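# Carry the drink-carton tray from desk to counter

## Task

Move the tray holding three drink cartons from the desk onto the counter so the tray's entire bottom rests on the counter, with all three cartons upright on the tray; then release it and back the robot away. The robot must not topple or finish leaning, and the result must hold without the robot supporting anything.

## Robot and tools

Robot: a Rainbow Robotics RB-Y1 in a physics simulation. It has a wheeled base (two drive wheels, two rear casters, no sideways motion), a bending torso whose lower 'leg' folds at ankle, knee and hip, a head with head_camera, and two 7-joint arms with parallel grippers and wrist cameras (left_wrist_camera, right_wrist_camera). The base is 0.66 m long, 0.58 m wide, its front edge 0.10 m ahead of the drive axle. A bent leg can poke out beyond that front edge. Loose objects may occasionally get nudged by outside forces.

Frames: base frame has its origin on the floor between the drive wheels, x forward, y left, z up. chest, left_hand and right_hand are reported in it; a hand point is midway between its finger pads, fingers along its -z, closing along its x. Printed hand positions are approximate, worse at long reach. Odometry frame = base frame at scene start; base_odometry counts wheel turns only (slip looks like travel), heading -3.142 to 3.142, left positive.

execute_actions: argument actions is a list with zero or one action. An empty list just returns state and images. An action may contain:
- base: exactly one of {"translate_m": d}, a relative drive forward (+) or back (-) in metres, -3 to 3; or {"rotate_rad": d}, a relative in-place turn, left/counter-clockwise positive, -3.2 to 3.2. Offsets are counted from the base position in the latest reported state. Moves needing over 8.667 s at top speed are refused.
- joints: one dict of absolute joint targets by name (radians, grippers in metres), covering torso, both arms and head together. Ranges: torso_squat_rad 0..1.2 (chest lowers, stays level); torso_shift_rad -0.3..0.6 (+ hips forward); torso_pitch_rad -0.2..1.4 (+ leans forward); torso_yaw_rad -1.5..1.5 (+ left). Left arm: shoulder_pitch -2.356..2.356 (0 hangs, negative swings forward/up); shoulder_roll 0..3.141 (+ out left); shoulder_yaw -2.094..2.094; elbow -2.617..0.01 (negative bends); forearm_roll -3.141..3.141; wrist_pitch -1.57..1.919 (negative tips hand forward); hand_roll -2.705..2.705; left_gripper_m 0..0.1 (pad gap). Right arm same names with right_ prefix, except right_shoulder_roll_rad -3.141..0 (negative out right); yaw and roll signs match the left arm. head_pan_rad -0.523..0.523 (+ left, relative to chest), head_tilt_rad -0.35..1.57 (+ down). 'Done' tolerance is ±0.02 rad, ±0.004 m for grippers. Torso combined limits: squat+shift<=1.52; squat-shift+pitch<=1.57; shift+0.5pitch-0.4squat<=0.7; shift+0.3pitch-0.5squat<=0.39; violating one leaves the torso off_target.
- speeds: caps for this action only: translate_m 0.05..0.4 m/s, rotate_rad 0.1..1.509 rad/s (defaults are the maxima).
- min_time_s: 0.1..8, least duration of each arm/head motion.
All parts start at once and may finish at different times; one action lasts at most 15 s. Joints left out may still be driving toward earlier targets. Unknown keys or out-of-range values reject the whole call. cameras: list of camera names or ["all"]; omitted/null = all, [] = none.
Top speeds: arm joints 1 rad/s (wrist-end joints 1.5), head 1.5, squat and pitch 0.3, shift 0.15, yaw 0.6, grippers 0.1 m/s.

wait(seconds 0..10): advance time with no new command; returns state and images. zoom_image(camera, region [x0,y0,x1,y1] pixels, max 504x504): closer look at the latest image. Head image 896x504, wrist images 644x364. read_manual: only licence text. finished_scene(scene): ends the scene irrevocably and reports success; only call when the tray is resting, cartons upright, robot released and clear.

Results: base_status and joint_status per motion. done; off_target (rested short, may still push); limit_stop_at_<name>; contact_stop (torso/arms hit something firm); time_out (took 1.5x expected +1 s, torso 2.5x, max 14 s); stopped_with_arm (torso halted because an arm contact-stopped); limit_stop_at_own_body (guard prevented arm/hand hitting the body; move them apart). A contact_stop, time_out or stopped_with_arm stops its whole group (torso; left arm; right arm), dropping targets. 'joint command not followed' with a 'cause:' line means an arm's targets were withheld for self- or arm-arm collision; the robot may retry them until valid targets come. on_its_own lists what this call did not command ('held at' = target held). A reported stop skips later motion calls in that reply. Gripping: command a gap at least 0.005 m below object width; off_target is then normal. Motor temperatures line lists per-arm joint temps; MOTOR HOT at 65 °C, OVER-TEMPERATURE FAULT at 80 °C brakes that arm (limit_stop_at_motor_heat). A torque fault (contact torque at a joint's load limit, e.g. elbow 31.3 N m, wrist joints 21.7, shoulders 60.9; held weight counts) freezes the robot 10 s.

Avoid: after a stop, first back off arms, then torso, in separate actions. If both hands hold one object and the torso contact-stops at once with nothing in the way, resend all arm joints at their current values, then the torso. The base does not halt on hitting furniture, and a bent leg can shove the robot backward unseen by odometry. Each arm is rated 3 kg; heavy loads far forward can tip the robot. Never let the arms strike or press each other hard. Avoid drops, slips, slams and hard pushes; carry the tray level so cartons stay upright. Robot stays still while you think, holding its last command.

Each tool is called by a JSON object that holds its "method" and its "body".

## Session

{"method": "execute_actions", "body": {"actions": []}}

Scene clock: 0.00 s.
Motor temperatures (°C, as the motors report them): left_arm=[27 27 28 30 36 33 33] | right_arm=[31 26 29 30 41 32 30]
base_odometry: x=+0.000 y=+0.000 heading=+0.000 (m, m, rad; odometry frame)
base_status: not commanded
joint_positions: torso_squat_rad=+0.350 torso_shift_rad=-0.001 torso_pitch_rad=+0.000 torso_yaw_rad=-0.001 left_shoulder_pitch_rad=-0.029 left_shoulder_roll_rad=+0.029 left_shoulder_yaw_rad=-0.002 left_elbow_rad=-0.145 left_forearm_roll_rad=-0.022 left_wrist_pitch_rad=+0.046 left_hand_roll_rad=-0.029 left_gripper_m=+0.100 right_shoulder_pitch_rad=+0.001 right_shoulder_roll_rad=-0.011 right_shoulder_yaw_rad=-0.055 right_elbow_rad=-0.124 right_forearm_roll_rad=+0.005 right_wrist_pitch_rad=-0.010 right_hand_roll_rad=+0.034 right_gripper_m=+0.099 head_pan_rad=-0.001 head_tilt_rad=+0.401
joint_status: not commanded
chest: x=-0.2285 y=+0.0002 z=+1.2475 quat_wxyz=(+1.000, +0.000, +0.000, +0.000) (m; base frame)
left_hand: x=-0.1477 y=+0.2418 z=+0.5665 quat_wxyz=(+0.997, +0.016, -0.062, -0.032) (m; base frame)
right_hand: x=-0.1669 y=-0.2315 z=+0.5651 quat_wxyz=(+0.998, -0.009, -0.066, -0.008) (m; base frame)
pictures: head_camera, left_wrist_camera, right_wrist_camera
Images, in order (width x height): head_camera 896x504, left_wrist_camera 644x364, right_wrist_camera 644x364.

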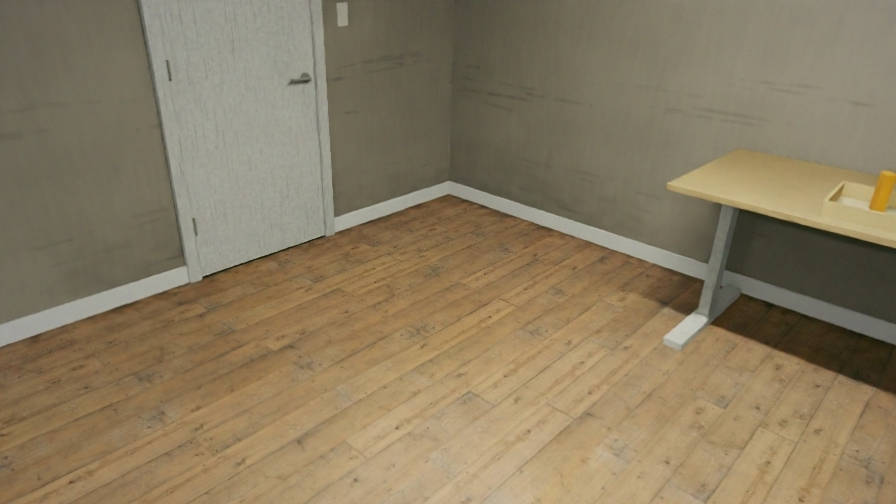

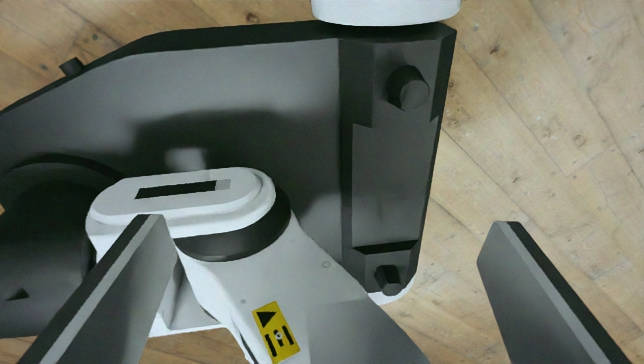

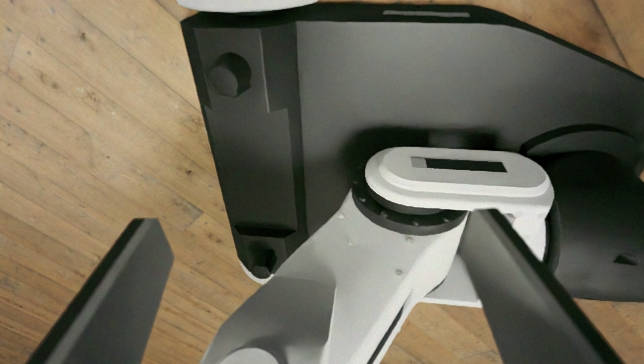

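{"method": "execute_actions", "body": {"actions": [{"base":{"rotate_rad":-0.7}}], "cameras": ["head_camera"]}}

Scene clock: 3.00 s.
Motor temperatures (°C, as the motors report them): left_arm=[27 27 28 30 36 33 33] | right_arm=[31 26 29 30 41 32 30]
base_odometry: x=+0.000 y=+0.000 heading=-0.700 (m, m, rad; odometry frame)
base_status: done
joint_positions: torso_squat_rad=+0.350 torso_shift_rad=-0.001 torso_pitch_rad=+0.000 torso_yaw_rad=-0.001 left_shoulder_pitch_rad=-0.029 left_shoulder_roll_rad=+0.029 left_shoulder_yaw_rad=-0.002 left_elbow_rad=-0.145 left_forearm_roll_rad=-0.022 left_wrist_pitch_rad=+0.046 left_hand_roll_rad=-0.029 left_gripper_m=+0.100 right_shoulder_pitch_rad=+0.001 right_shoulder_roll_rad=-0.011 right_shoulder_yaw_rad=-0.055 right_elbow_rad=-0.124 right_forearm_roll_rad=+0.005 right_wrist_pitch_rad=-0.010 right_hand_roll_rad=+0.034 right_gripper_m=+0.099 head_pan_rad=-0.001 head_tilt_rad=+0.401
joint_status: not commanded
chest: x=-0.2285 y=+0.0003 z=+1.2475 quat_wxyz=(+1.000, +0.000, +0.000, +0.000) (m; base frame)
left_hand: x=-0.1477 y=+0.2418 z=+0.5665 quat_wxyz=(+0.997, +0.016, -0.062, -0.032) (m; base frame)
right_hand: x=-0.1669 y=-0.2315 z=+0.5652 quat_wxyz=(+0.998, -0.009, -0.066, -0.008) (m; base frame)
pictures: head_camera
Images, in order (width x height): head_camera 896x504.

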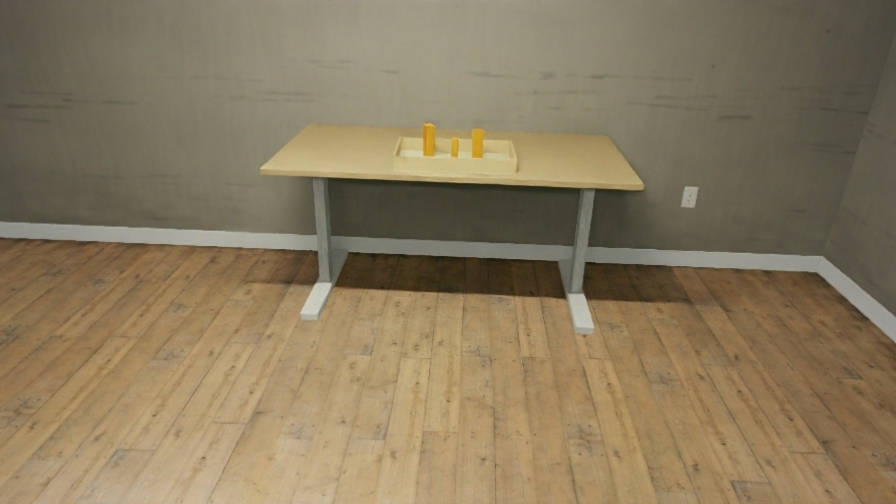

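{"method": "zoom_image", "body": {"camera": "head_camera", "region": [370, 105, 540, 200]}}

Region (370, 105, 540, 200) of head_camera's 896x504 image, scaled by 2.965, with more detail than that image has; it fills the top 282 rows of this view, and the rest is white.

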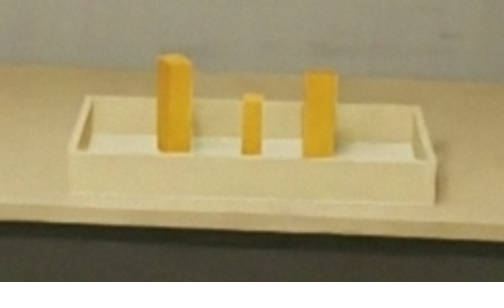

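{"method": "execute_actions", "body": {"actions": [{"base":{"rotate_rad":0.12},"joints":{"left_shoulder_pitch_rad":-0.5265,"left_shoulder_roll_rad":0.044,"left_shoulder_yaw_rad":0.173,"left_elbow_rad":-1.3,"left_forearm_roll_rad":0,"left_wrist_pitch_rad":1.5,"left_hand_roll_rad":1.57,"right_shoulder_pitch_rad":-0.5265,"right_shoulder_roll_rad":-0.044,"right_shoulder_yaw_rad":-0.173,"right_elbow_rad":-1.3,"right_forearm_roll_rad":0,"right_wrist_pitch_rad":1.5,"right_hand_roll_rad":-1.57,"head_pan_rad":-0.52,"head_tilt_rad":0.3}}], "cameras": ["head_camera"]}}

{"method": "execute_actions", "body": {"actions": [{"base":{"translate_m":1.07},"joints":{"torso_yaw_rad":-1.5}}], "cameras": ["head_camera"]}}

Scene clock: 7.53 s.
Motor temperatures (°C, as the motors report them): left_arm=[27 27 28 30 36 33 33] | right_arm=[31 26 29 30 41 32 30]
base_odometry: x=+0.000 y=+0.000 heading=-0.580 (m, m, rad; odometry frame)
base_status: done
joint_positions: torso_squat_rad=+0.350 torso_shift_rad=-0.001 torso_pitch_rad=+0.000 torso_yaw_rad=-0.001 left_shoulder_pitch_rad=-0.526 left_shoulder_roll_rad=+0.044 left_shoulder_yaw_rad=+0.173 left_elbow_rad=-1.300 left_forearm_roll_rad=+0.000 left_wrist_pitch_rad=+1.500 left_hand_roll_rad=+1.570 left_gripper_m=+0.100 right_shoulder_pitch_rad=-0.527 right_shoulder_roll_rad=-0.044 right_shoulder_yaw_rad=-0.173 right_elbow_rad=-1.300 right_forearm_roll_rad=+0.000 right_wrist_pitch_rad=+1.500 right_hand_roll_rad=-1.570 right_gripper_m=+0.099 head_pan_rad=-0.520 head_tilt_rad=+0.300
joint_status: all done
chest: x=-0.2285 y=+0.0002 z=+1.2475 quat_wxyz=(+1.000, +0.000, +0.000, +0.000) (m; base frame)
left_hand: x=+0.2555 y=+0.2197 z=+0.9077 quat_wxyz=(+0.700, -0.106, -0.106, +0.699) (m; base frame)
right_hand: x=+0.2555 y=-0.2198 z=+0.9081 quat_wxyz=(+0.699, +0.106, -0.106, -0.699) (m; base frame)
pictures: head_camera
Images, in order (width x height): head_camera 896x504.

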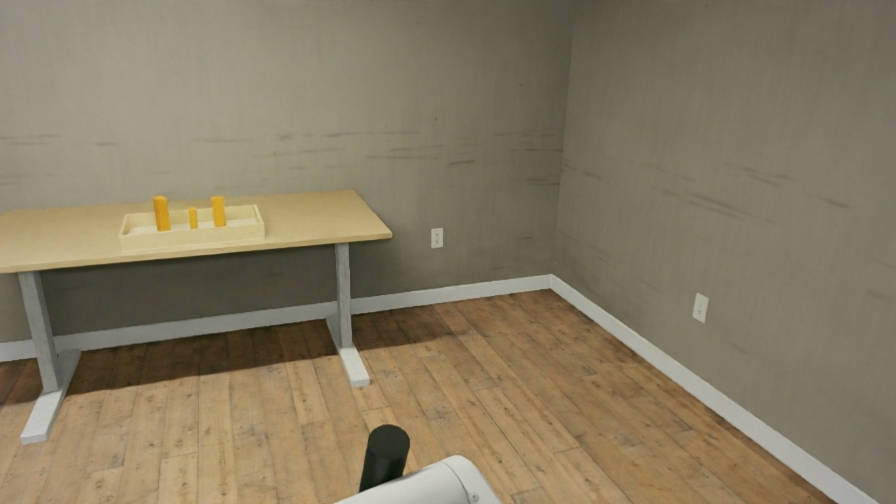

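Scene clock: 11.77 s.
Motor temperatures (°C, as the motors report them): left_arm=[27 27 28 30 36 33 33] | right_arm=[31 26 29 30 41 32 30]
base_odometry: x=+0.895 y=-0.587 heading=-0.581 (m, m, rad; odometry frame)
base_status: done
joint_positions: torso_squat_rad=+0.350 torso_shift_rad=-0.001 torso_pitch_rad=+0.000 torso_yaw_rad=-1.500 left_shoulder_pitch_rad=-0.526 left_shoulder_roll_rad=+0.044 left_shoulder_yaw_rad=+0.173 left_elbow_rad=-1.300 left_forearm_roll_rad=+0.000 left_wrist_pitch_rad=+1.500 left_hand_roll_rad=+1.570 left_gripper_m=+0.100 right_shoulder_pitch_rad=-0.527 right_shoulder_roll_rad=-0.044 right_shoulder_yaw_rad=-0.173 right_elbow_rad=-1.300 right_forearm_roll_rad=+0.000 right_wrist_pitch_rad=+1.500 right_hand_roll_rad=-1.570 right_gripper_m=+0.099 head_pan_rad=-0.520 head_tilt_rad=+0.300
joint_status: all done
chest: x=-0.2284 y=+0.0002 z=+1.2475 quat_wxyz=(+0.732, +0.000, +0.000, -0.682) (m; base frame)
left_hand: x=+0.0251 y=-0.4668 z=+0.9076 quat_wxyz=(+0.988, -0.149, -0.005, +0.035) (m; base frame)
right_hand: x=-0.4135 y=-0.4982 z=+0.9080 quat_wxyz=(+0.035, +0.005, -0.150, -0.988) (m; base frame)
pictures: head_camera
Images, in order (width x height): head_camera 896x504.

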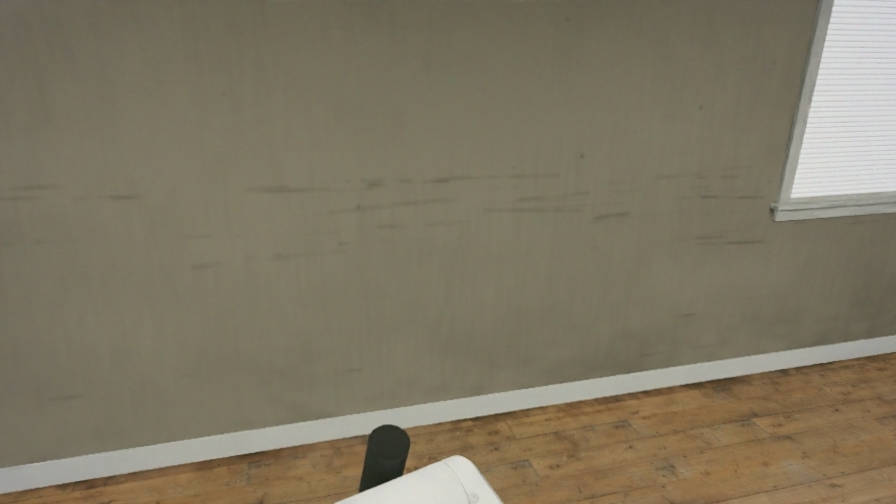

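{"method": "execute_actions", "body": {"actions": [{"base":{"rotate_rad":-0.23},"joints":{"torso_yaw_rad":0,"head_pan_rad":0,"head_tilt_rad":0.5}}], "cameras": ["head_camera"]}}

Scene clock: 15.97 s.
Motor temperatures (°C, as the motors report them): left_arm=[27 27 28 30 36 33 33] | right_arm=[31 26 29 30 41 32 30]
base_odometry: x=+0.895 y=-0.587 heading=-0.811 (m, m, rad; odometry frame)
base_status: done
joint_positions: torso_squat_rad=+0.350 torso_shift_rad=-0.001 torso_pitch_rad=+0.000 torso_yaw_rad=+0.000 left_shoulder_pitch_rad=-0.526 left_shoulder_roll_rad=+0.044 left_shoulder_yaw_rad=+0.173 left_elbow_rad=-1.300 left_forearm_roll_rad=+0.000 left_wrist_pitch_rad=+1.500 left_hand_roll_rad=+1.570 left_gripper_m=+0.100 right_shoulder_pitch_rad=-0.527 right_shoulder_roll_rad=-0.044 right_shoulder_yaw_rad=-0.173 right_elbow_rad=-1.300 right_forearm_roll_rad=+0.000 right_wrist_pitch_rad=+1.500 right_hand_roll_rad=-1.570 right_gripper_m=+0.099 head_pan_rad=+0.000 head_tilt_rad=+0.500
joint_status: all done
chest: x=-0.2284 y=+0.0003 z=+1.2475 quat_wxyz=(+1.000, +0.000, +0.000, +0.000) (m; base frame)
left_hand: x=+0.2553 y=+0.2202 z=+0.9075 quat_wxyz=(+0.699, -0.105, -0.105, +0.699) (m; base frame)
right_hand: x=+0.2556 y=-0.2196 z=+0.9079 quat_wxyz=(+0.700, +0.106, -0.106, -0.699) (m; base frame)
pictures: head_camera
Images, in order (width x height): head_camera 896x504.

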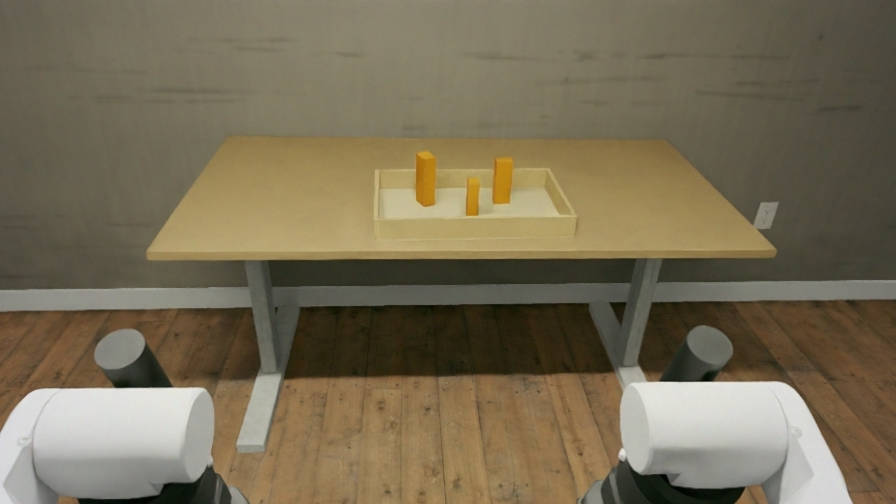

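{"method": "zoom_image", "body": {"camera": "head_camera", "region": [350, 140, 600, 270]}}

{"method": "zoom_image", "body": {"camera": "head_camera", "region": [130, 120, 330, 280]}}

{"method": "zoom_image", "body": {"camera": "head_camera", "region": [600, 120, 800, 280]}}

Region (350, 140, 600, 270) of head_camera's 896x504 image, scaled by 2.016, with more detail than that image has; it fills the top 262 rows of this view, and the rest is white.

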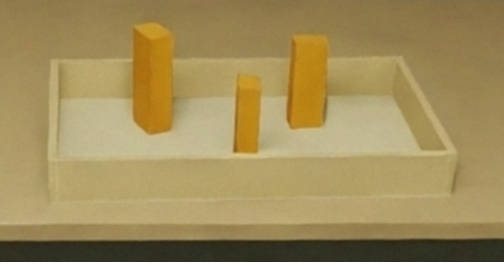

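Region (130, 120, 330, 280) of head_camera's 896x504 image, scaled by 2.520, with more detail than that image has; it fills the top 403 rows of this view, and the rest is white.

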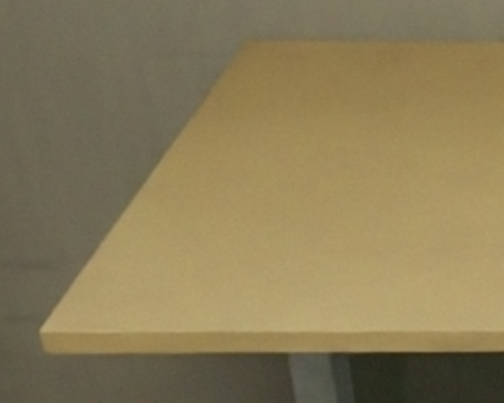

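Region (600, 120, 800, 280) of head_camera's 896x504 image, scaled by 2.520, with more detail than that image has; it fills the top 403 rows of this view, and the rest is white.

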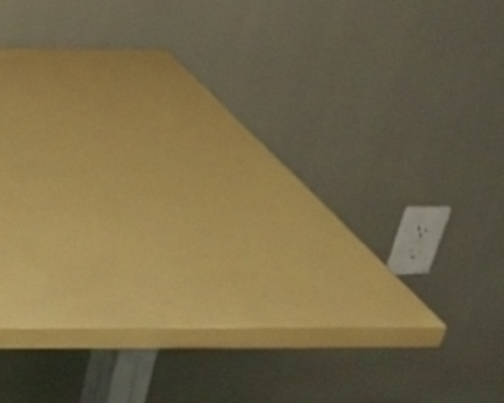

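{"method": "execute_actions", "body": {"actions": [{"base":{"rotate_rad":-0.186},"joints":{"left_shoulder_pitch_rad":-0.8212,"left_shoulder_roll_rad":0.143,"left_shoulder_yaw_rad":0.288,"left_elbow_rad":-0.95,"left_wrist_pitch_rad":1.75,"left_hand_roll_rad":1.52,"right_shoulder_pitch_rad":-0.8212,"right_shoulder_roll_rad":-0.143,"right_shoulder_yaw_rad":-0.288,"right_elbow_rad":-0.95,"right_wrist_pitch_rad":1.75,"right_hand_roll_rad":-1.52,"torso_squat_rad":0.65,"head_tilt_rad":0.6}}], "cameras": []}}

{"method": "execute_actions", "body": {"actions": [{"base":{"translate_m":0.79}}], "cameras": []}}

{"method": "execute_actions", "body": {"actions": [{"base":{"rotate_rad":0.236}}]}}

Scene clock: 22.30 s.
Motor temperatures (°C, as the motors report them): left_arm=[27 27 28 30 36 33 33] | right_arm=[31 26 29 30 41 32 30]
base_odometry: x=+0.895 y=-0.587 heading=-0.997 (m, m, rad; odometry frame)
base_status: done
joint_positions: torso_squat_rad=+0.650 torso_shift_rad=-0.001 torso_pitch_rad=+0.000 torso_yaw_rad=+0.000 left_shoulder_pitch_rad=-0.821 left_shoulder_roll_rad=+0.143 left_shoulder_yaw_rad=+0.288 left_elbow_rad=-0.950 left_forearm_roll_rad=+0.000 left_wrist_pitch_rad=+1.750 left_hand_roll_rad=+1.520 left_gripper_m=+0.100 right_shoulder_pitch_rad=-0.821 right_shoulder_roll_rad=-0.143 right_shoulder_yaw_rad=-0.288 right_elbow_rad=-0.950 right_forearm_roll_rad=+0.000 right_wrist_pitch_rad=+1.750 right_hand_roll_rad=-1.520 right_gripper_m=+0.099 head_pan_rad=+0.000 head_tilt_rad=+0.600
joint_status: all done
chest: x=-0.2285 y=+0.0003 z=+1.1472 quat_wxyz=(+1.000, +0.000, +0.000, +0.000) (m; base frame)
left_hand: x=+0.2478 y=+0.2440 z=+0.8416 quat_wxyz=(+0.707, +0.000, +0.000, +0.707) (m; base frame)
right_hand: x=+0.2481 y=-0.2436 z=+0.8420 quat_wxyz=(+0.707, +0.000, +0.000, -0.707) (m; base frame)
pictures: none
No camera images: the call's "cameras" was empty. Leave "cameras" out to get every camera's image.

Scene clock: 25.63 s.
Motor temperatures (°C, as the motors report them): left_arm=[27 27 28 30 36 33 33] | right_arm=[31 26 29 30 41 32 30]
base_odometry: x=+1.323 y=-1.251 heading=-0.997 (m, m, rad; odometry frame)
base_status: done
joint_positions: torso_squat_rad=+0.650 torso_shift_rad=-0.001 torso_pitch_rad=+0.000 torso_yaw_rad=+0.000 left_shoulder_pitch_rad=-0.821 left_shoulder_roll_rad=+0.143 left_shoulder_yaw_rad=+0.288 left_elbow_rad=-0.950 left_forearm_roll_rad=+0.000 left_wrist_pitch_rad=+1.750 left_hand_roll_rad=+1.520 left_gripper_m=+0.100 right_shoulder_pitch_rad=-0.821 right_shoulder_roll_rad=-0.143 right_shoulder_yaw_rad=-0.288 right_elbow_rad=-0.950 right_forearm_roll_rad=+0.000 right_wrist_pitch_rad=+1.750 right_hand_roll_rad=-1.520 right_gripper_m=+0.099 head_pan_rad=+0.000 head_tilt_rad=+0.600
joint_status: not commanded
chest: x=-0.2284 y=+0.0003 z=+1.1472 quat_wxyz=(+1.000, +0.000, +0.000, +0.000) (m; base frame)
left_hand: x=+0.2479 y=+0.2440 z=+0.8415 quat_wxyz=(+0.707, +0.000, +0.000, +0.707) (m; base frame)
right_hand: x=+0.2481 y=-0.2436 z=+0.8419 quat_wxyz=(+0.707, +0.000, +0.000, -0.707) (m; base frame)
pictures: none
No camera images: the call's "cameras" was empty. Leave "cameras" out to get every camera's image.

Scene clock: 27.33 s.
Motor temperatures (°C, as the motors report them): left_arm=[27 27 28 30 36 33 33] | right_arm=[31 26 29 30 41 32 30]
base_odometry: x=+1.323 y=-1.251 heading=-0.761 (m, m, rad; odometry frame)
base_status: done
joint_positions: torso_squat_rad=+0.650 torso_shift_rad=-0.001 torso_pitch_rad=+0.000 torso_yaw_rad=+0.000 left_shoulder_pitch_rad=-0.821 left_shoulder_roll_rad=+0.143 left_shoulder_yaw_rad=+0.288 left_elbow_rad=-0.950 left_forearm_roll_rad=+0.000 left_wrist_pitch_rad=+1.750 left_hand_roll_rad=+1.520 left_gripper_m=+0.100 right_shoulder_pitch_rad=-0.821 right_shoulder_roll_rad=-0.143 right_shoulder_yaw_rad=-0.288 right_elbow_rad=-0.950 right_forearm_roll_rad=+0.000 right_wrist_pitch_rad=+1.750 right_hand_roll_rad=-1.520 right_gripper_m=+0.099 head_pan_rad=+0.000 head_tilt_rad=+0.600
joint_status: not commanded
chest: x=-0.2284 y=+0.0002 z=+1.1472 quat_wxyz=(+1.000, +0.000, +0.000, +0.000) (m; base frame)
left_hand: x=+0.2479 y=+0.2440 z=+0.8416 quat_wxyz=(+0.707, +0.000, +0.000, +0.707) (m; base frame)
right_hand: x=+0.2481 y=-0.2436 z=+0.8419 quat_wxyz=(+0.707, +0.000, +0.000, -0.707) (m; base frame)
pictures: head_camera, left_wrist_camera, right_wrist_camera
Images, in order (width x height): head_camera 896x504, left_wrist_camera 644x364, right_wrist_camera 644x364.

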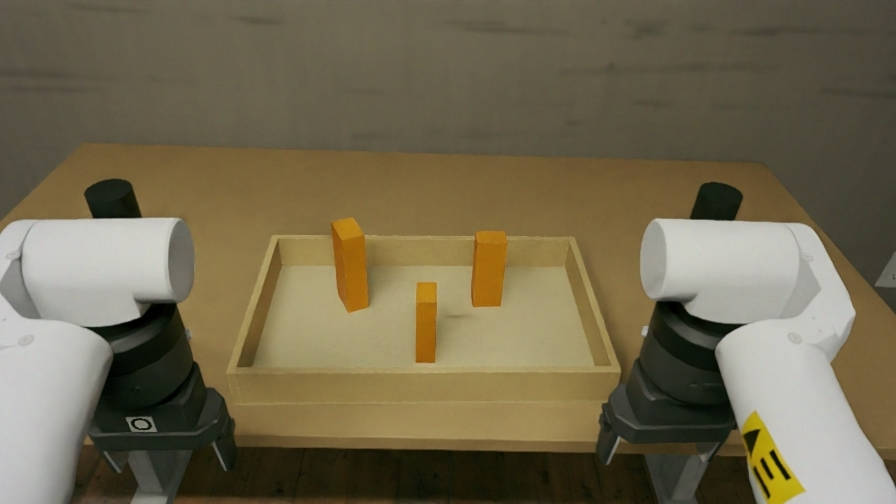

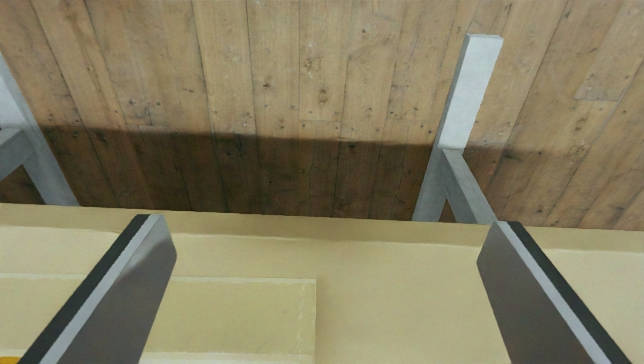

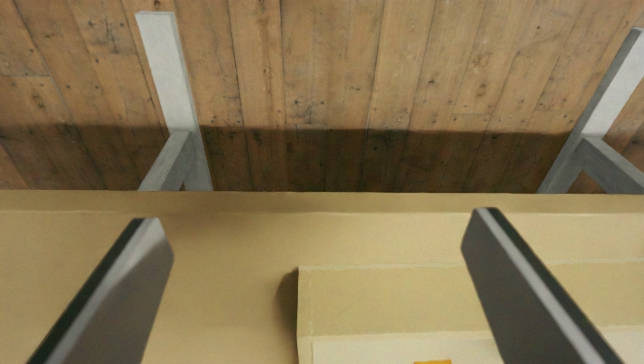

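{"method": "execute_actions", "body": {"actions": [{"base":{"translate_m":0.32},"joints":{"head_tilt_rad":0.95}}]}}

Scene clock: 30.90 s.
Motor temperatures (°C, as the motors report them): left_arm=[27 27 28 30 36 33 33] | right_arm=[31 26 29 30 41 32 30]
base_odometry: x=+1.555 y=-1.471 heading=-0.761 (m, m, rad; odometry frame)
base_status: done
joint_positions: torso_squat_rad=+0.650 torso_shift_rad=-0.001 torso_pitch_rad=+0.000 torso_yaw_rad=+0.000 left_shoulder_pitch_rad=-0.821 left_shoulder_roll_rad=+0.143 left_shoulder_yaw_rad=+0.288 left_elbow_rad=-0.950 left_forearm_roll_rad=+0.000 left_wrist_pitch_rad=+1.750 left_hand_roll_rad=+1.520 left_gripper_m=+0.100 right_shoulder_pitch_rad=-0.821 right_shoulder_roll_rad=-0.143 right_shoulder_yaw_rad=-0.288 right_elbow_rad=-0.950 right_forearm_roll_rad=+0.000 right_wrist_pitch_rad=+1.750 right_hand_roll_rad=-1.520 right_gripper_m=+0.099 head_pan_rad=+0.000 head_tilt_rad=+0.950
joint_status: all done
chest: x=-0.2284 y=+0.0002 z=+1.1472 quat_wxyz=(+1.000, +0.000, +0.000, +0.000) (m; base frame)
left_hand: x=+0.2479 y=+0.2439 z=+0.8416 quat_wxyz=(+0.707, +0.000, +0.000, +0.707) (m; base frame)
right_hand: x=+0.2481 y=-0.2436 z=+0.8419 quat_wxyz=(+0.707, +0.000, +0.000, -0.707) (m; base frame)
pictures: head_camera, left_wrist_camera, right_wrist_camera
Images, in order (width x height): head_camera 896x504, left_wrist_camera 644x364, right_wrist_camera 644x364.

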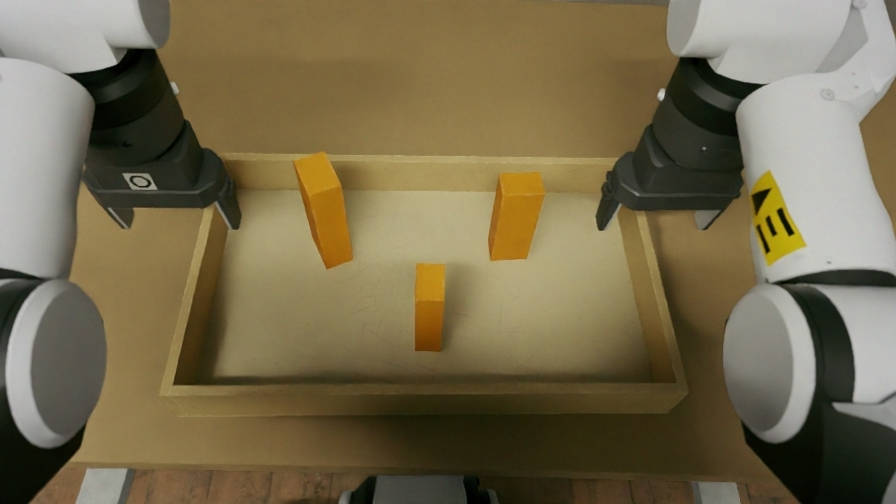

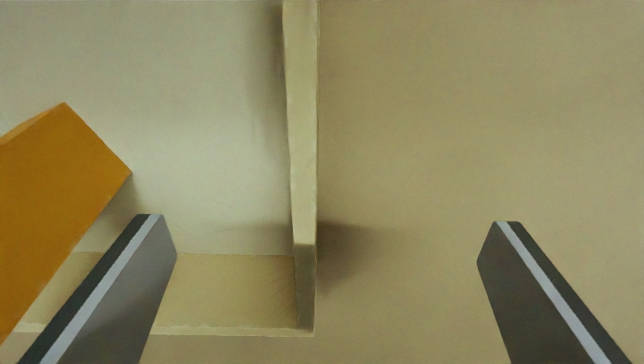

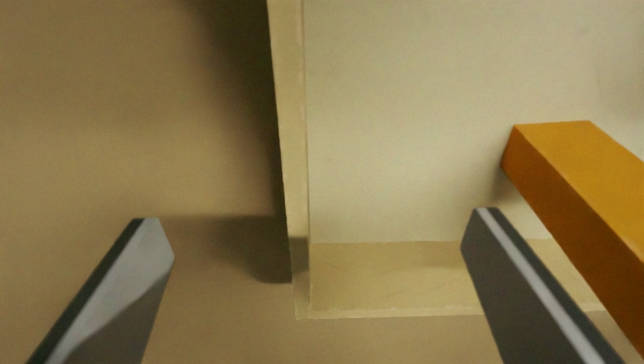

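{"method": "execute_actions", "body": {"actions": [{"joints":{"torso_squat_rad":0.78,"torso_yaw_rad":-0.025}}]}}

Scene clock: 32.73 s.
Motor temperatures (°C, as the motors report them): left_arm=[27 27 28 30 36 33 33] | right_arm=[31 26 29 30 41 32 30]
base_odometry: x=+1.555 y=-1.471 heading=-0.761 (m, m, rad; odometry frame)
base_status: not commanded
joint_positions: torso_squat_rad=+0.780 torso_shift_rad=-0.001 torso_pitch_rad=+0.000 torso_yaw_rad=-0.025 left_shoulder_pitch_rad=-0.821 left_shoulder_roll_rad=+0.143 left_shoulder_yaw_rad=+0.288 left_elbow_rad=-0.950 left_forearm_roll_rad=+0.000 left_wrist_pitch_rad=+1.750 left_hand_roll_rad=+1.520 left_gripper_m=+0.100 right_shoulder_pitch_rad=-0.821 right_shoulder_roll_rad=-0.143 right_shoulder_yaw_rad=-0.288 right_elbow_rad=-0.950 right_forearm_roll_rad=+0.000 right_wrist_pitch_rad=+1.750 right_hand_roll_rad=-1.520 right_gripper_m=+0.099 head_pan_rad=+0.000 head_tilt_rad=+0.950
joint_status: all done
chest: x=-0.2285 y=+0.0002 z=+1.0876 quat_wxyz=(+1.000, +0.000, +0.000, -0.012) (m; base frame)
left_hand: x=+0.2538 y=+0.2320 z=+0.7820 quat_wxyz=(+0.716, +0.000, +0.000, +0.698) (m; base frame)
right_hand: x=+0.2419 y=-0.2555 z=+0.7824 quat_wxyz=(+0.699, +0.000, +0.000, -0.716) (m; base frame)
pictures: head_camera, left_wrist_camera, right_wrist_camera
Images, in order (width x height): head_camera 896x504, left_wrist_camera 644x364, right_wrist_camera 644x364.

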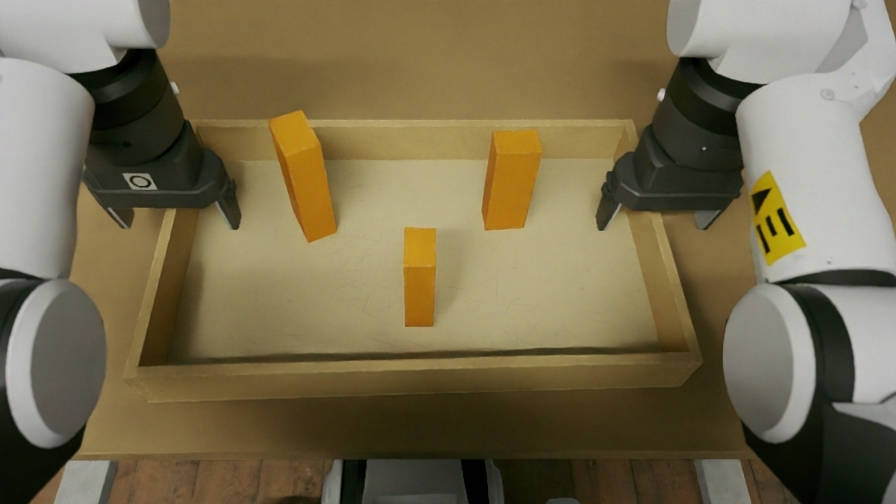

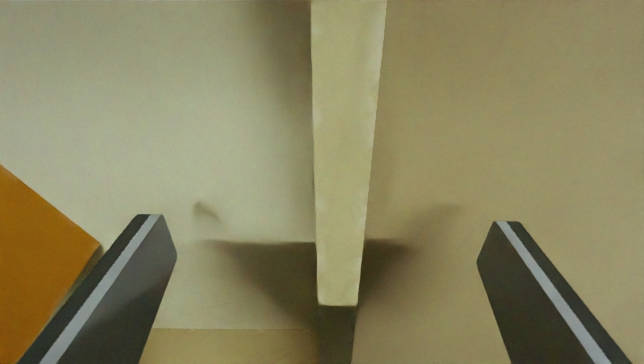

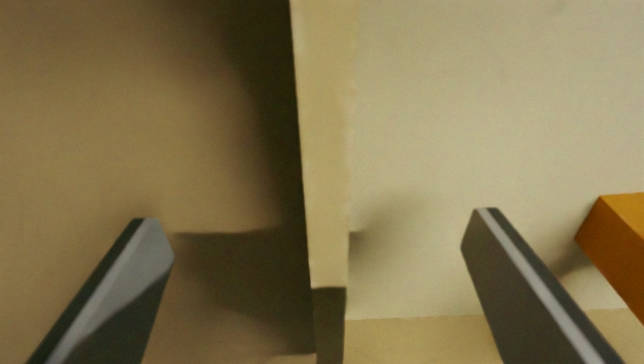

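{"method": "zoom_image", "body": {"camera": "right_wrist_camera", "region": [240, 0, 400, 364]}}

Region (240, 0, 400, 364) of right_wrist_camera's 644x364 image, scaled by 1.385, with more detail than that image has; it fills the left 222 columns of this view, and the rest is white.

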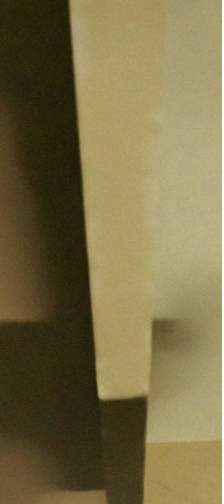

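{"method": "execute_actions", "body": {"actions": [{"joints":{"torso_squat_rad":0.824,"left_gripper_m":0.04,"right_gripper_m":0.04}}]}}

Scene clock: 34.77 s.
Motor temperatures (°C, as the motors report them): left_arm=[27 27 28 30 36 33 33] | right_arm=[31 26 29 30 41 32 30]
base_odometry: x=+1.555 y=-1.471 heading=-0.761 (m, m, rad; odometry frame)
base_status: not commanded
joint_positions: torso_squat_rad=+0.824 torso_shift_rad=-0.001 torso_pitch_rad=+0.000 torso_yaw_rad=-0.025 left_shoulder_pitch_rad=-0.821 left_shoulder_roll_rad=+0.143 left_shoulder_yaw_rad=+0.288 left_elbow_rad=-0.950 left_forearm_roll_rad=+0.000 left_wrist_pitch_rad=+1.750 left_hand_roll_rad=+1.520 left_gripper_m=+0.040 right_shoulder_pitch_rad=-0.821 right_shoulder_roll_rad=-0.143 right_shoulder_yaw_rad=-0.288 right_elbow_rad=-0.950 right_forearm_roll_rad=+0.000 right_wrist_pitch_rad=+1.750 right_hand_roll_rad=-1.520 right_gripper_m=+0.040 head_pan_rad=+0.000 head_tilt_rad=+0.950
joint_status: all done
chest: x=-0.2284 y=+0.0002 z=+1.0654 quat_wxyz=(+1.000, +0.000, +0.000, -0.012) (m; base frame)
left_hand: x=+0.2538 y=+0.2320 z=+0.7599 quat_wxyz=(+0.716, +0.000, +0.000, +0.698) (m; base frame)
right_hand: x=+0.2419 y=-0.2555 z=+0.7602 quat_wxyz=(+0.699, +0.000, +0.000, -0.716) (m; base frame)
pictures: head_camera, left_wrist_camera, right_wrist_camera
Images, in order (width x height): head_camera 896x504, left_wrist_camera 644x364, right_wrist_camera 644x364.

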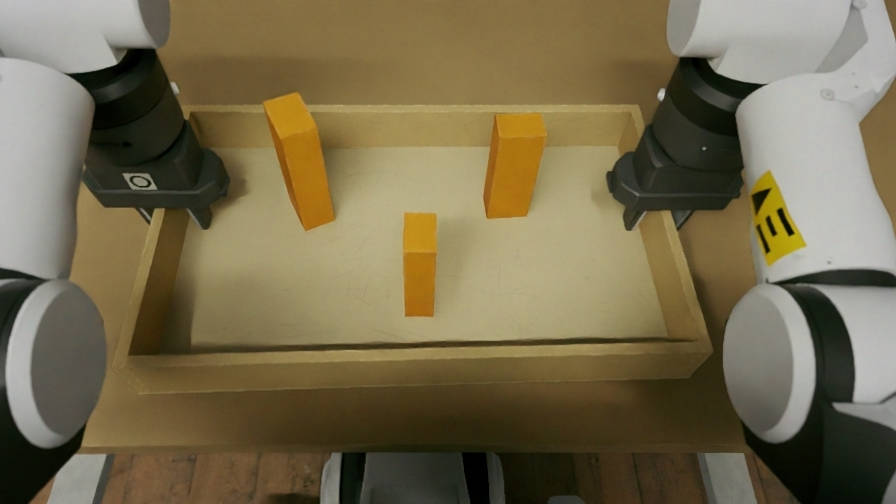

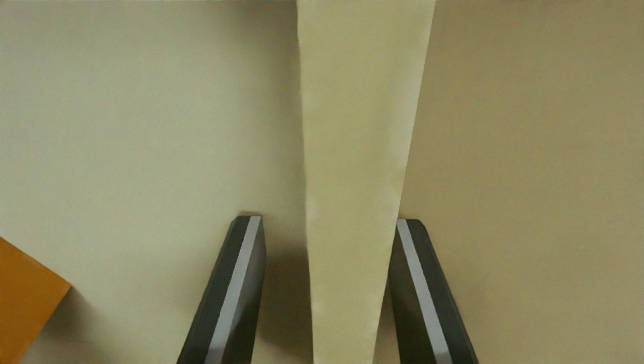

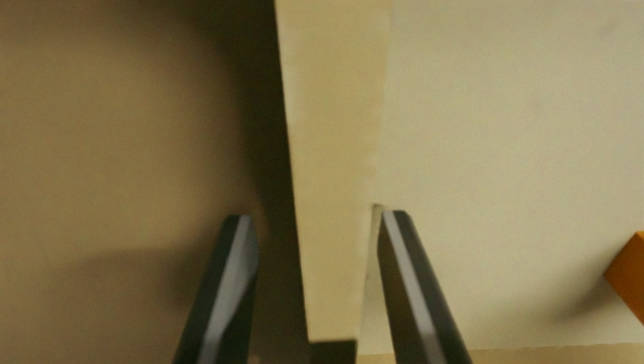

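{"method": "execute_actions", "body": {"actions": [{"joints":{"left_gripper_m":0.0,"right_gripper_m":0.0}}]}}

Scene clock: 42.00 s.
Motor temperatures (°C, as the motors report them): left_arm=[27 27 28 30 36 33 33] | right_arm=[31 26 29 30 41 32 30]
base_odometry: x=+1.555 y=-1.471 heading=-0.761 (m, m, rad; odometry frame)
base_status: not commanded
joint_positions: torso_squat_rad=+0.824 torso_shift_rad=-0.001 torso_pitch_rad=+0.000 torso_yaw_rad=-0.025 left_shoulder_pitch_rad=-0.821 left_shoulder_roll_rad=+0.143 left_shoulder_yaw_rad=+0.288 left_elbow_rad=-0.950 left_forearm_roll_rad=+0.000 left_wrist_pitch_rad=+1.750 left_hand_roll_rad=+1.520 left_gripper_m=+0.010 right_shoulder_pitch_rad=-0.821 right_shoulder_roll_rad=-0.143 right_shoulder_yaw_rad=-0.288 right_elbow_rad=-0.950 right_forearm_roll_rad=+0.000 right_wrist_pitch_rad=+1.750 right_hand_roll_rad=-1.520 right_gripper_m=+0.009 head_pan_rad=+0.000 head_tilt_rad=+0.950
joint_status: left_gripper_m off_target (ended at +0.010, target +0.000); right_gripper_m off_target (ended at +0.009, target +0.000)
chest: x=-0.2284 y=+0.0002 z=+1.0654 quat_wxyz=(+1.000, +0.000, +0.000, -0.012) (m; base frame)
left_hand: x=+0.2538 y=+0.2320 z=+0.7599 quat_wxyz=(+0.716, +0.000, +0.000, +0.698) (m; base frame)
right_hand: x=+0.2419 y=-0.2554 z=+0.7602 quat_wxyz=(+0.699, +0.000, +0.000, -0.715) (m; base frame)
pictures: head_camera, left_wrist_camera, right_wrist_camera
Images, in order (width x height): head_camera 896x504, left_wrist_camera 644x364, right_wrist_camera 644x364.

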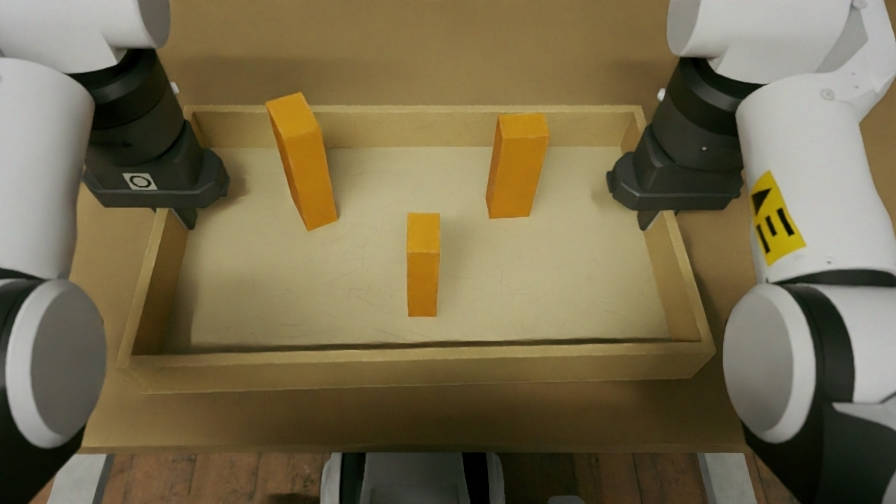

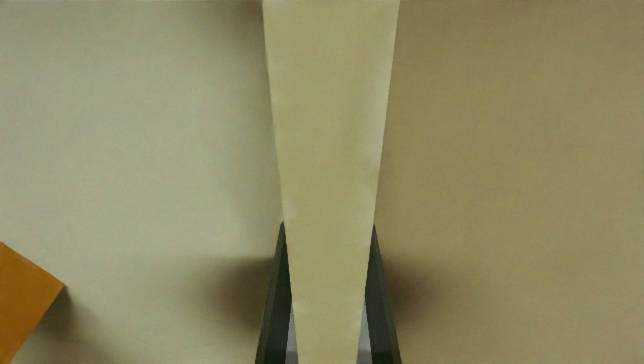

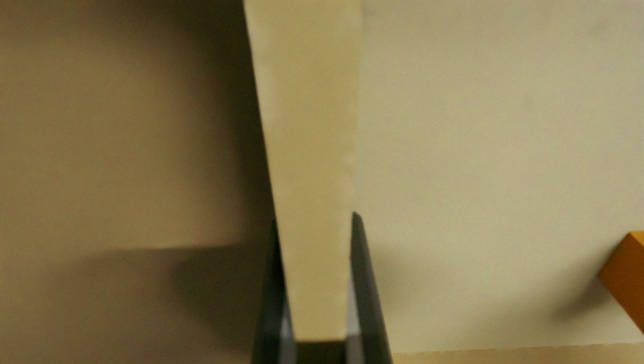

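{"method": "execute_actions", "body": {"actions": [{"joints":{"torso_squat_rad":0.72}}], "cameras": ["head_camera"]}}

Scene clock: 43.23 s.
Motor temperatures (°C, as the motors report them): left_arm=[27 27 28 30 36 33 33] | right_arm=[31 26 29 30 41 32 30]
base_odometry: x=+1.555 y=-1.471 heading=-0.761 (m, m, rad; odometry frame)
base_status: not commanded
joint_positions: torso_squat_rad=+0.720 torso_shift_rad=-0.001 torso_pitch_rad=+0.000 torso_yaw_rad=-0.025 left_shoulder_pitch_rad=-0.820 left_shoulder_roll_rad=+0.143 left_shoulder_yaw_rad=+0.288 left_elbow_rad=-0.950 left_forearm_roll_rad=+0.000 left_wrist_pitch_rad=+1.750 left_hand_roll_rad=+1.520 left_gripper_m=+0.010 right_shoulder_pitch_rad=-0.821 right_shoulder_roll_rad=-0.143 right_shoulder_yaw_rad=-0.288 right_elbow_rad=-0.950 right_forearm_roll_rad=+0.000 right_wrist_pitch_rad=+1.750 right_hand_roll_rad=-1.520 right_gripper_m=+0.009 head_pan_rad=+0.000 head_tilt_rad=+0.950
joint_status: all done
chest: x=-0.2282 y=+0.0002 z=+1.1162 quat_wxyz=(+1.000, +0.000, +0.000, -0.012) (m; base frame)
left_hand: x=+0.2537 y=+0.2321 z=+0.8101 quat_wxyz=(+0.716, +0.000, +0.000, +0.698) (m; base frame)
right_hand: x=+0.2416 y=-0.2553 z=+0.8103 quat_wxyz=(+0.699, +0.000, +0.000, -0.715) (m; base frame)
pictures: head_camera
Images, in order (width x height): head_camera 896x504.

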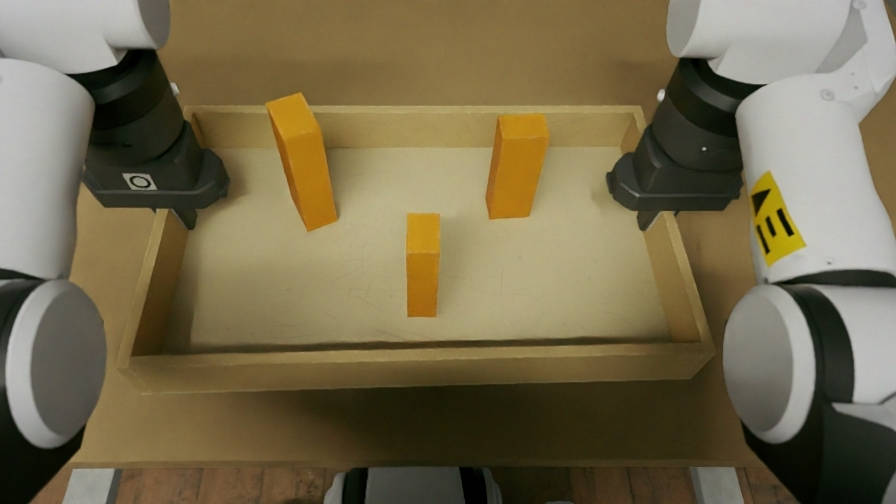

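{"method": "execute_actions", "body": {"actions": [{"base":{"translate_m":-0.7},"joints":{"torso_squat_rad":0.4,"torso_yaw_rad":0},"speeds":{"translate_m":0.35}}], "cameras": ["head_camera"]}}

Scene clock: 47.00 s.
Motor temperatures (°C, as the motors report them): left_arm=[27 27 28 30 36 33 33] | right_arm=[32 26 29 30 41 32 30]
base_odometry: x=+1.048 y=-0.989 heading=-0.759 (m, m, rad; odometry frame)
base_status: done
joint_positions: torso_squat_rad=+0.400 torso_shift_rad=-0.001 torso_pitch_rad=+0.000 torso_yaw_rad=+0.000 left_shoulder_pitch_rad=-0.820 left_shoulder_roll_rad=+0.143 left_shoulder_yaw_rad=+0.288 left_elbow_rad=-0.950 left_forearm_roll_rad=+0.000 left_wrist_pitch_rad=+1.750 left_hand_roll_rad=+1.520 left_gripper_m=+0.010 right_shoulder_pitch_rad=-0.821 right_shoulder_roll_rad=-0.143 right_shoulder_yaw_rad=-0.288 right_elbow_rad=-0.950 right_forearm_roll_rad=+0.000 right_wrist_pitch_rad=+1.750 right_hand_roll_rad=-1.520 right_gripper_m=+0.009 head_pan_rad=+0.000 head_tilt_rad=+0.950
joint_status: all done
chest: x=-0.2284 y=+0.0003 z=+1.2347 quat_wxyz=(+1.000, +0.000, +0.000, +0.000) (m; base frame)
left_hand: x=+0.2476 y=+0.2441 z=+0.9286 quat_wxyz=(+0.707, +0.000, +0.000, +0.707) (m; base frame)
right_hand: x=+0.2476 y=-0.2435 z=+0.9288 quat_wxyz=(+0.707, +0.000, +0.000, -0.707) (m; base frame)
pictures: head_camera
Images, in order (width x height): head_camera 896x504.

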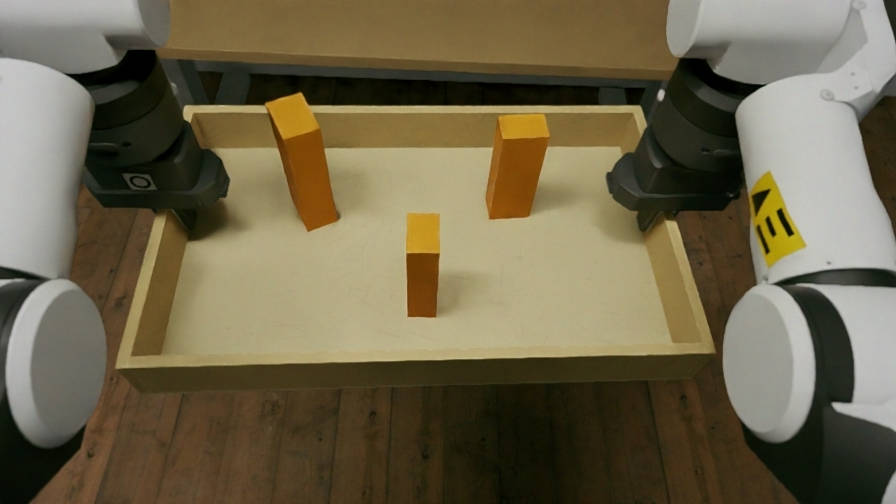

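{"method": "execute_actions", "body": {"actions": [{"base":{"rotate_rad":2.3},"joints":{"head_tilt_rad":0.35,"head_pan_rad":0.35},"speeds":{"rotate_rad":1.0}}]}}

Scene clock: 51.77 s.
Motor temperatures (°C, as the motors report them): left_arm=[27 27 28 30 36 33 33] | right_arm=[32 26 29 30 41 32 30]
base_odometry: x=+1.048 y=-0.989 heading=+1.540 (m, m, rad; odometry frame)
base_status: done
joint_positions: torso_squat_rad=+0.400 torso_shift_rad=-0.001 torso_pitch_rad=+0.000 torso_yaw_rad=+0.000 left_shoulder_pitch_rad=-0.820 left_shoulder_roll_rad=+0.143 left_shoulder_yaw_rad=+0.288 left_elbow_rad=-0.950 left_forearm_roll_rad=+0.000 left_wrist_pitch_rad=+1.750 left_hand_roll_rad=+1.520 left_gripper_m=+0.010 right_shoulder_pitch_rad=-0.821 right_shoulder_roll_rad=-0.143 right_shoulder_yaw_rad=-0.288 right_elbow_rad=-0.950 right_forearm_roll_rad=+0.000 right_wrist_pitch_rad=+1.750 right_hand_roll_rad=-1.520 right_gripper_m=+0.009 head_pan_rad=+0.350 head_tilt_rad=+0.350
joint_status: all done
chest: x=-0.2284 y=+0.0003 z=+1.2347 quat_wxyz=(+1.000, +0.000, +0.000, +0.000) (m; base frame)
left_hand: x=+0.2476 y=+0.2441 z=+0.9286 quat_wxyz=(+0.707, +0.000, +0.000, +0.707) (m; base frame)
right_hand: x=+0.2476 y=-0.2435 z=+0.9288 quat_wxyz=(+0.708, +0.000, +0.000, -0.707) (m; base frame)
pictures: head_camera, left_wrist_camera, right_wrist_camera
Images, in order (width x height): head_camera 896x504, left_wrist_camera 644x364, right_wrist_camera 644x364.

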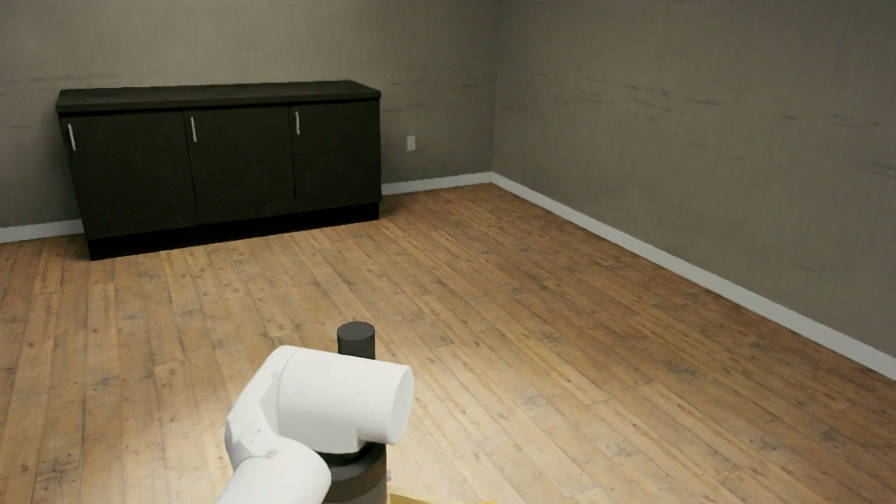

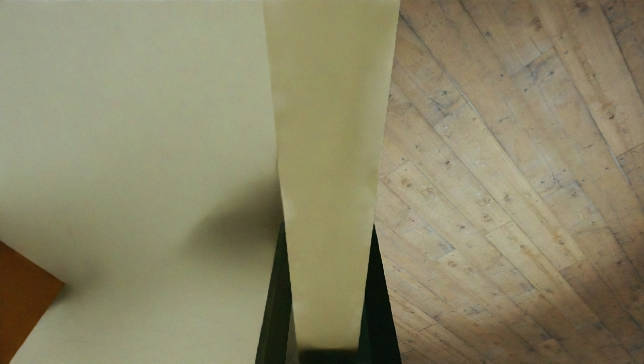

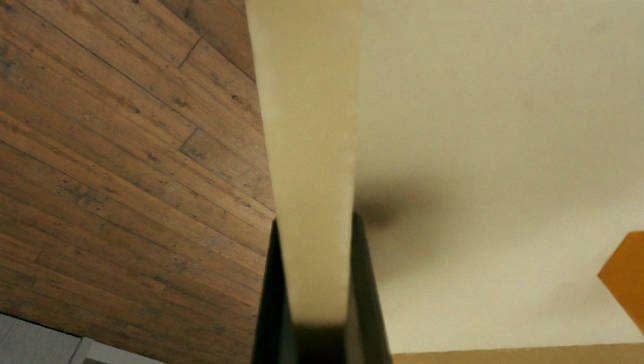

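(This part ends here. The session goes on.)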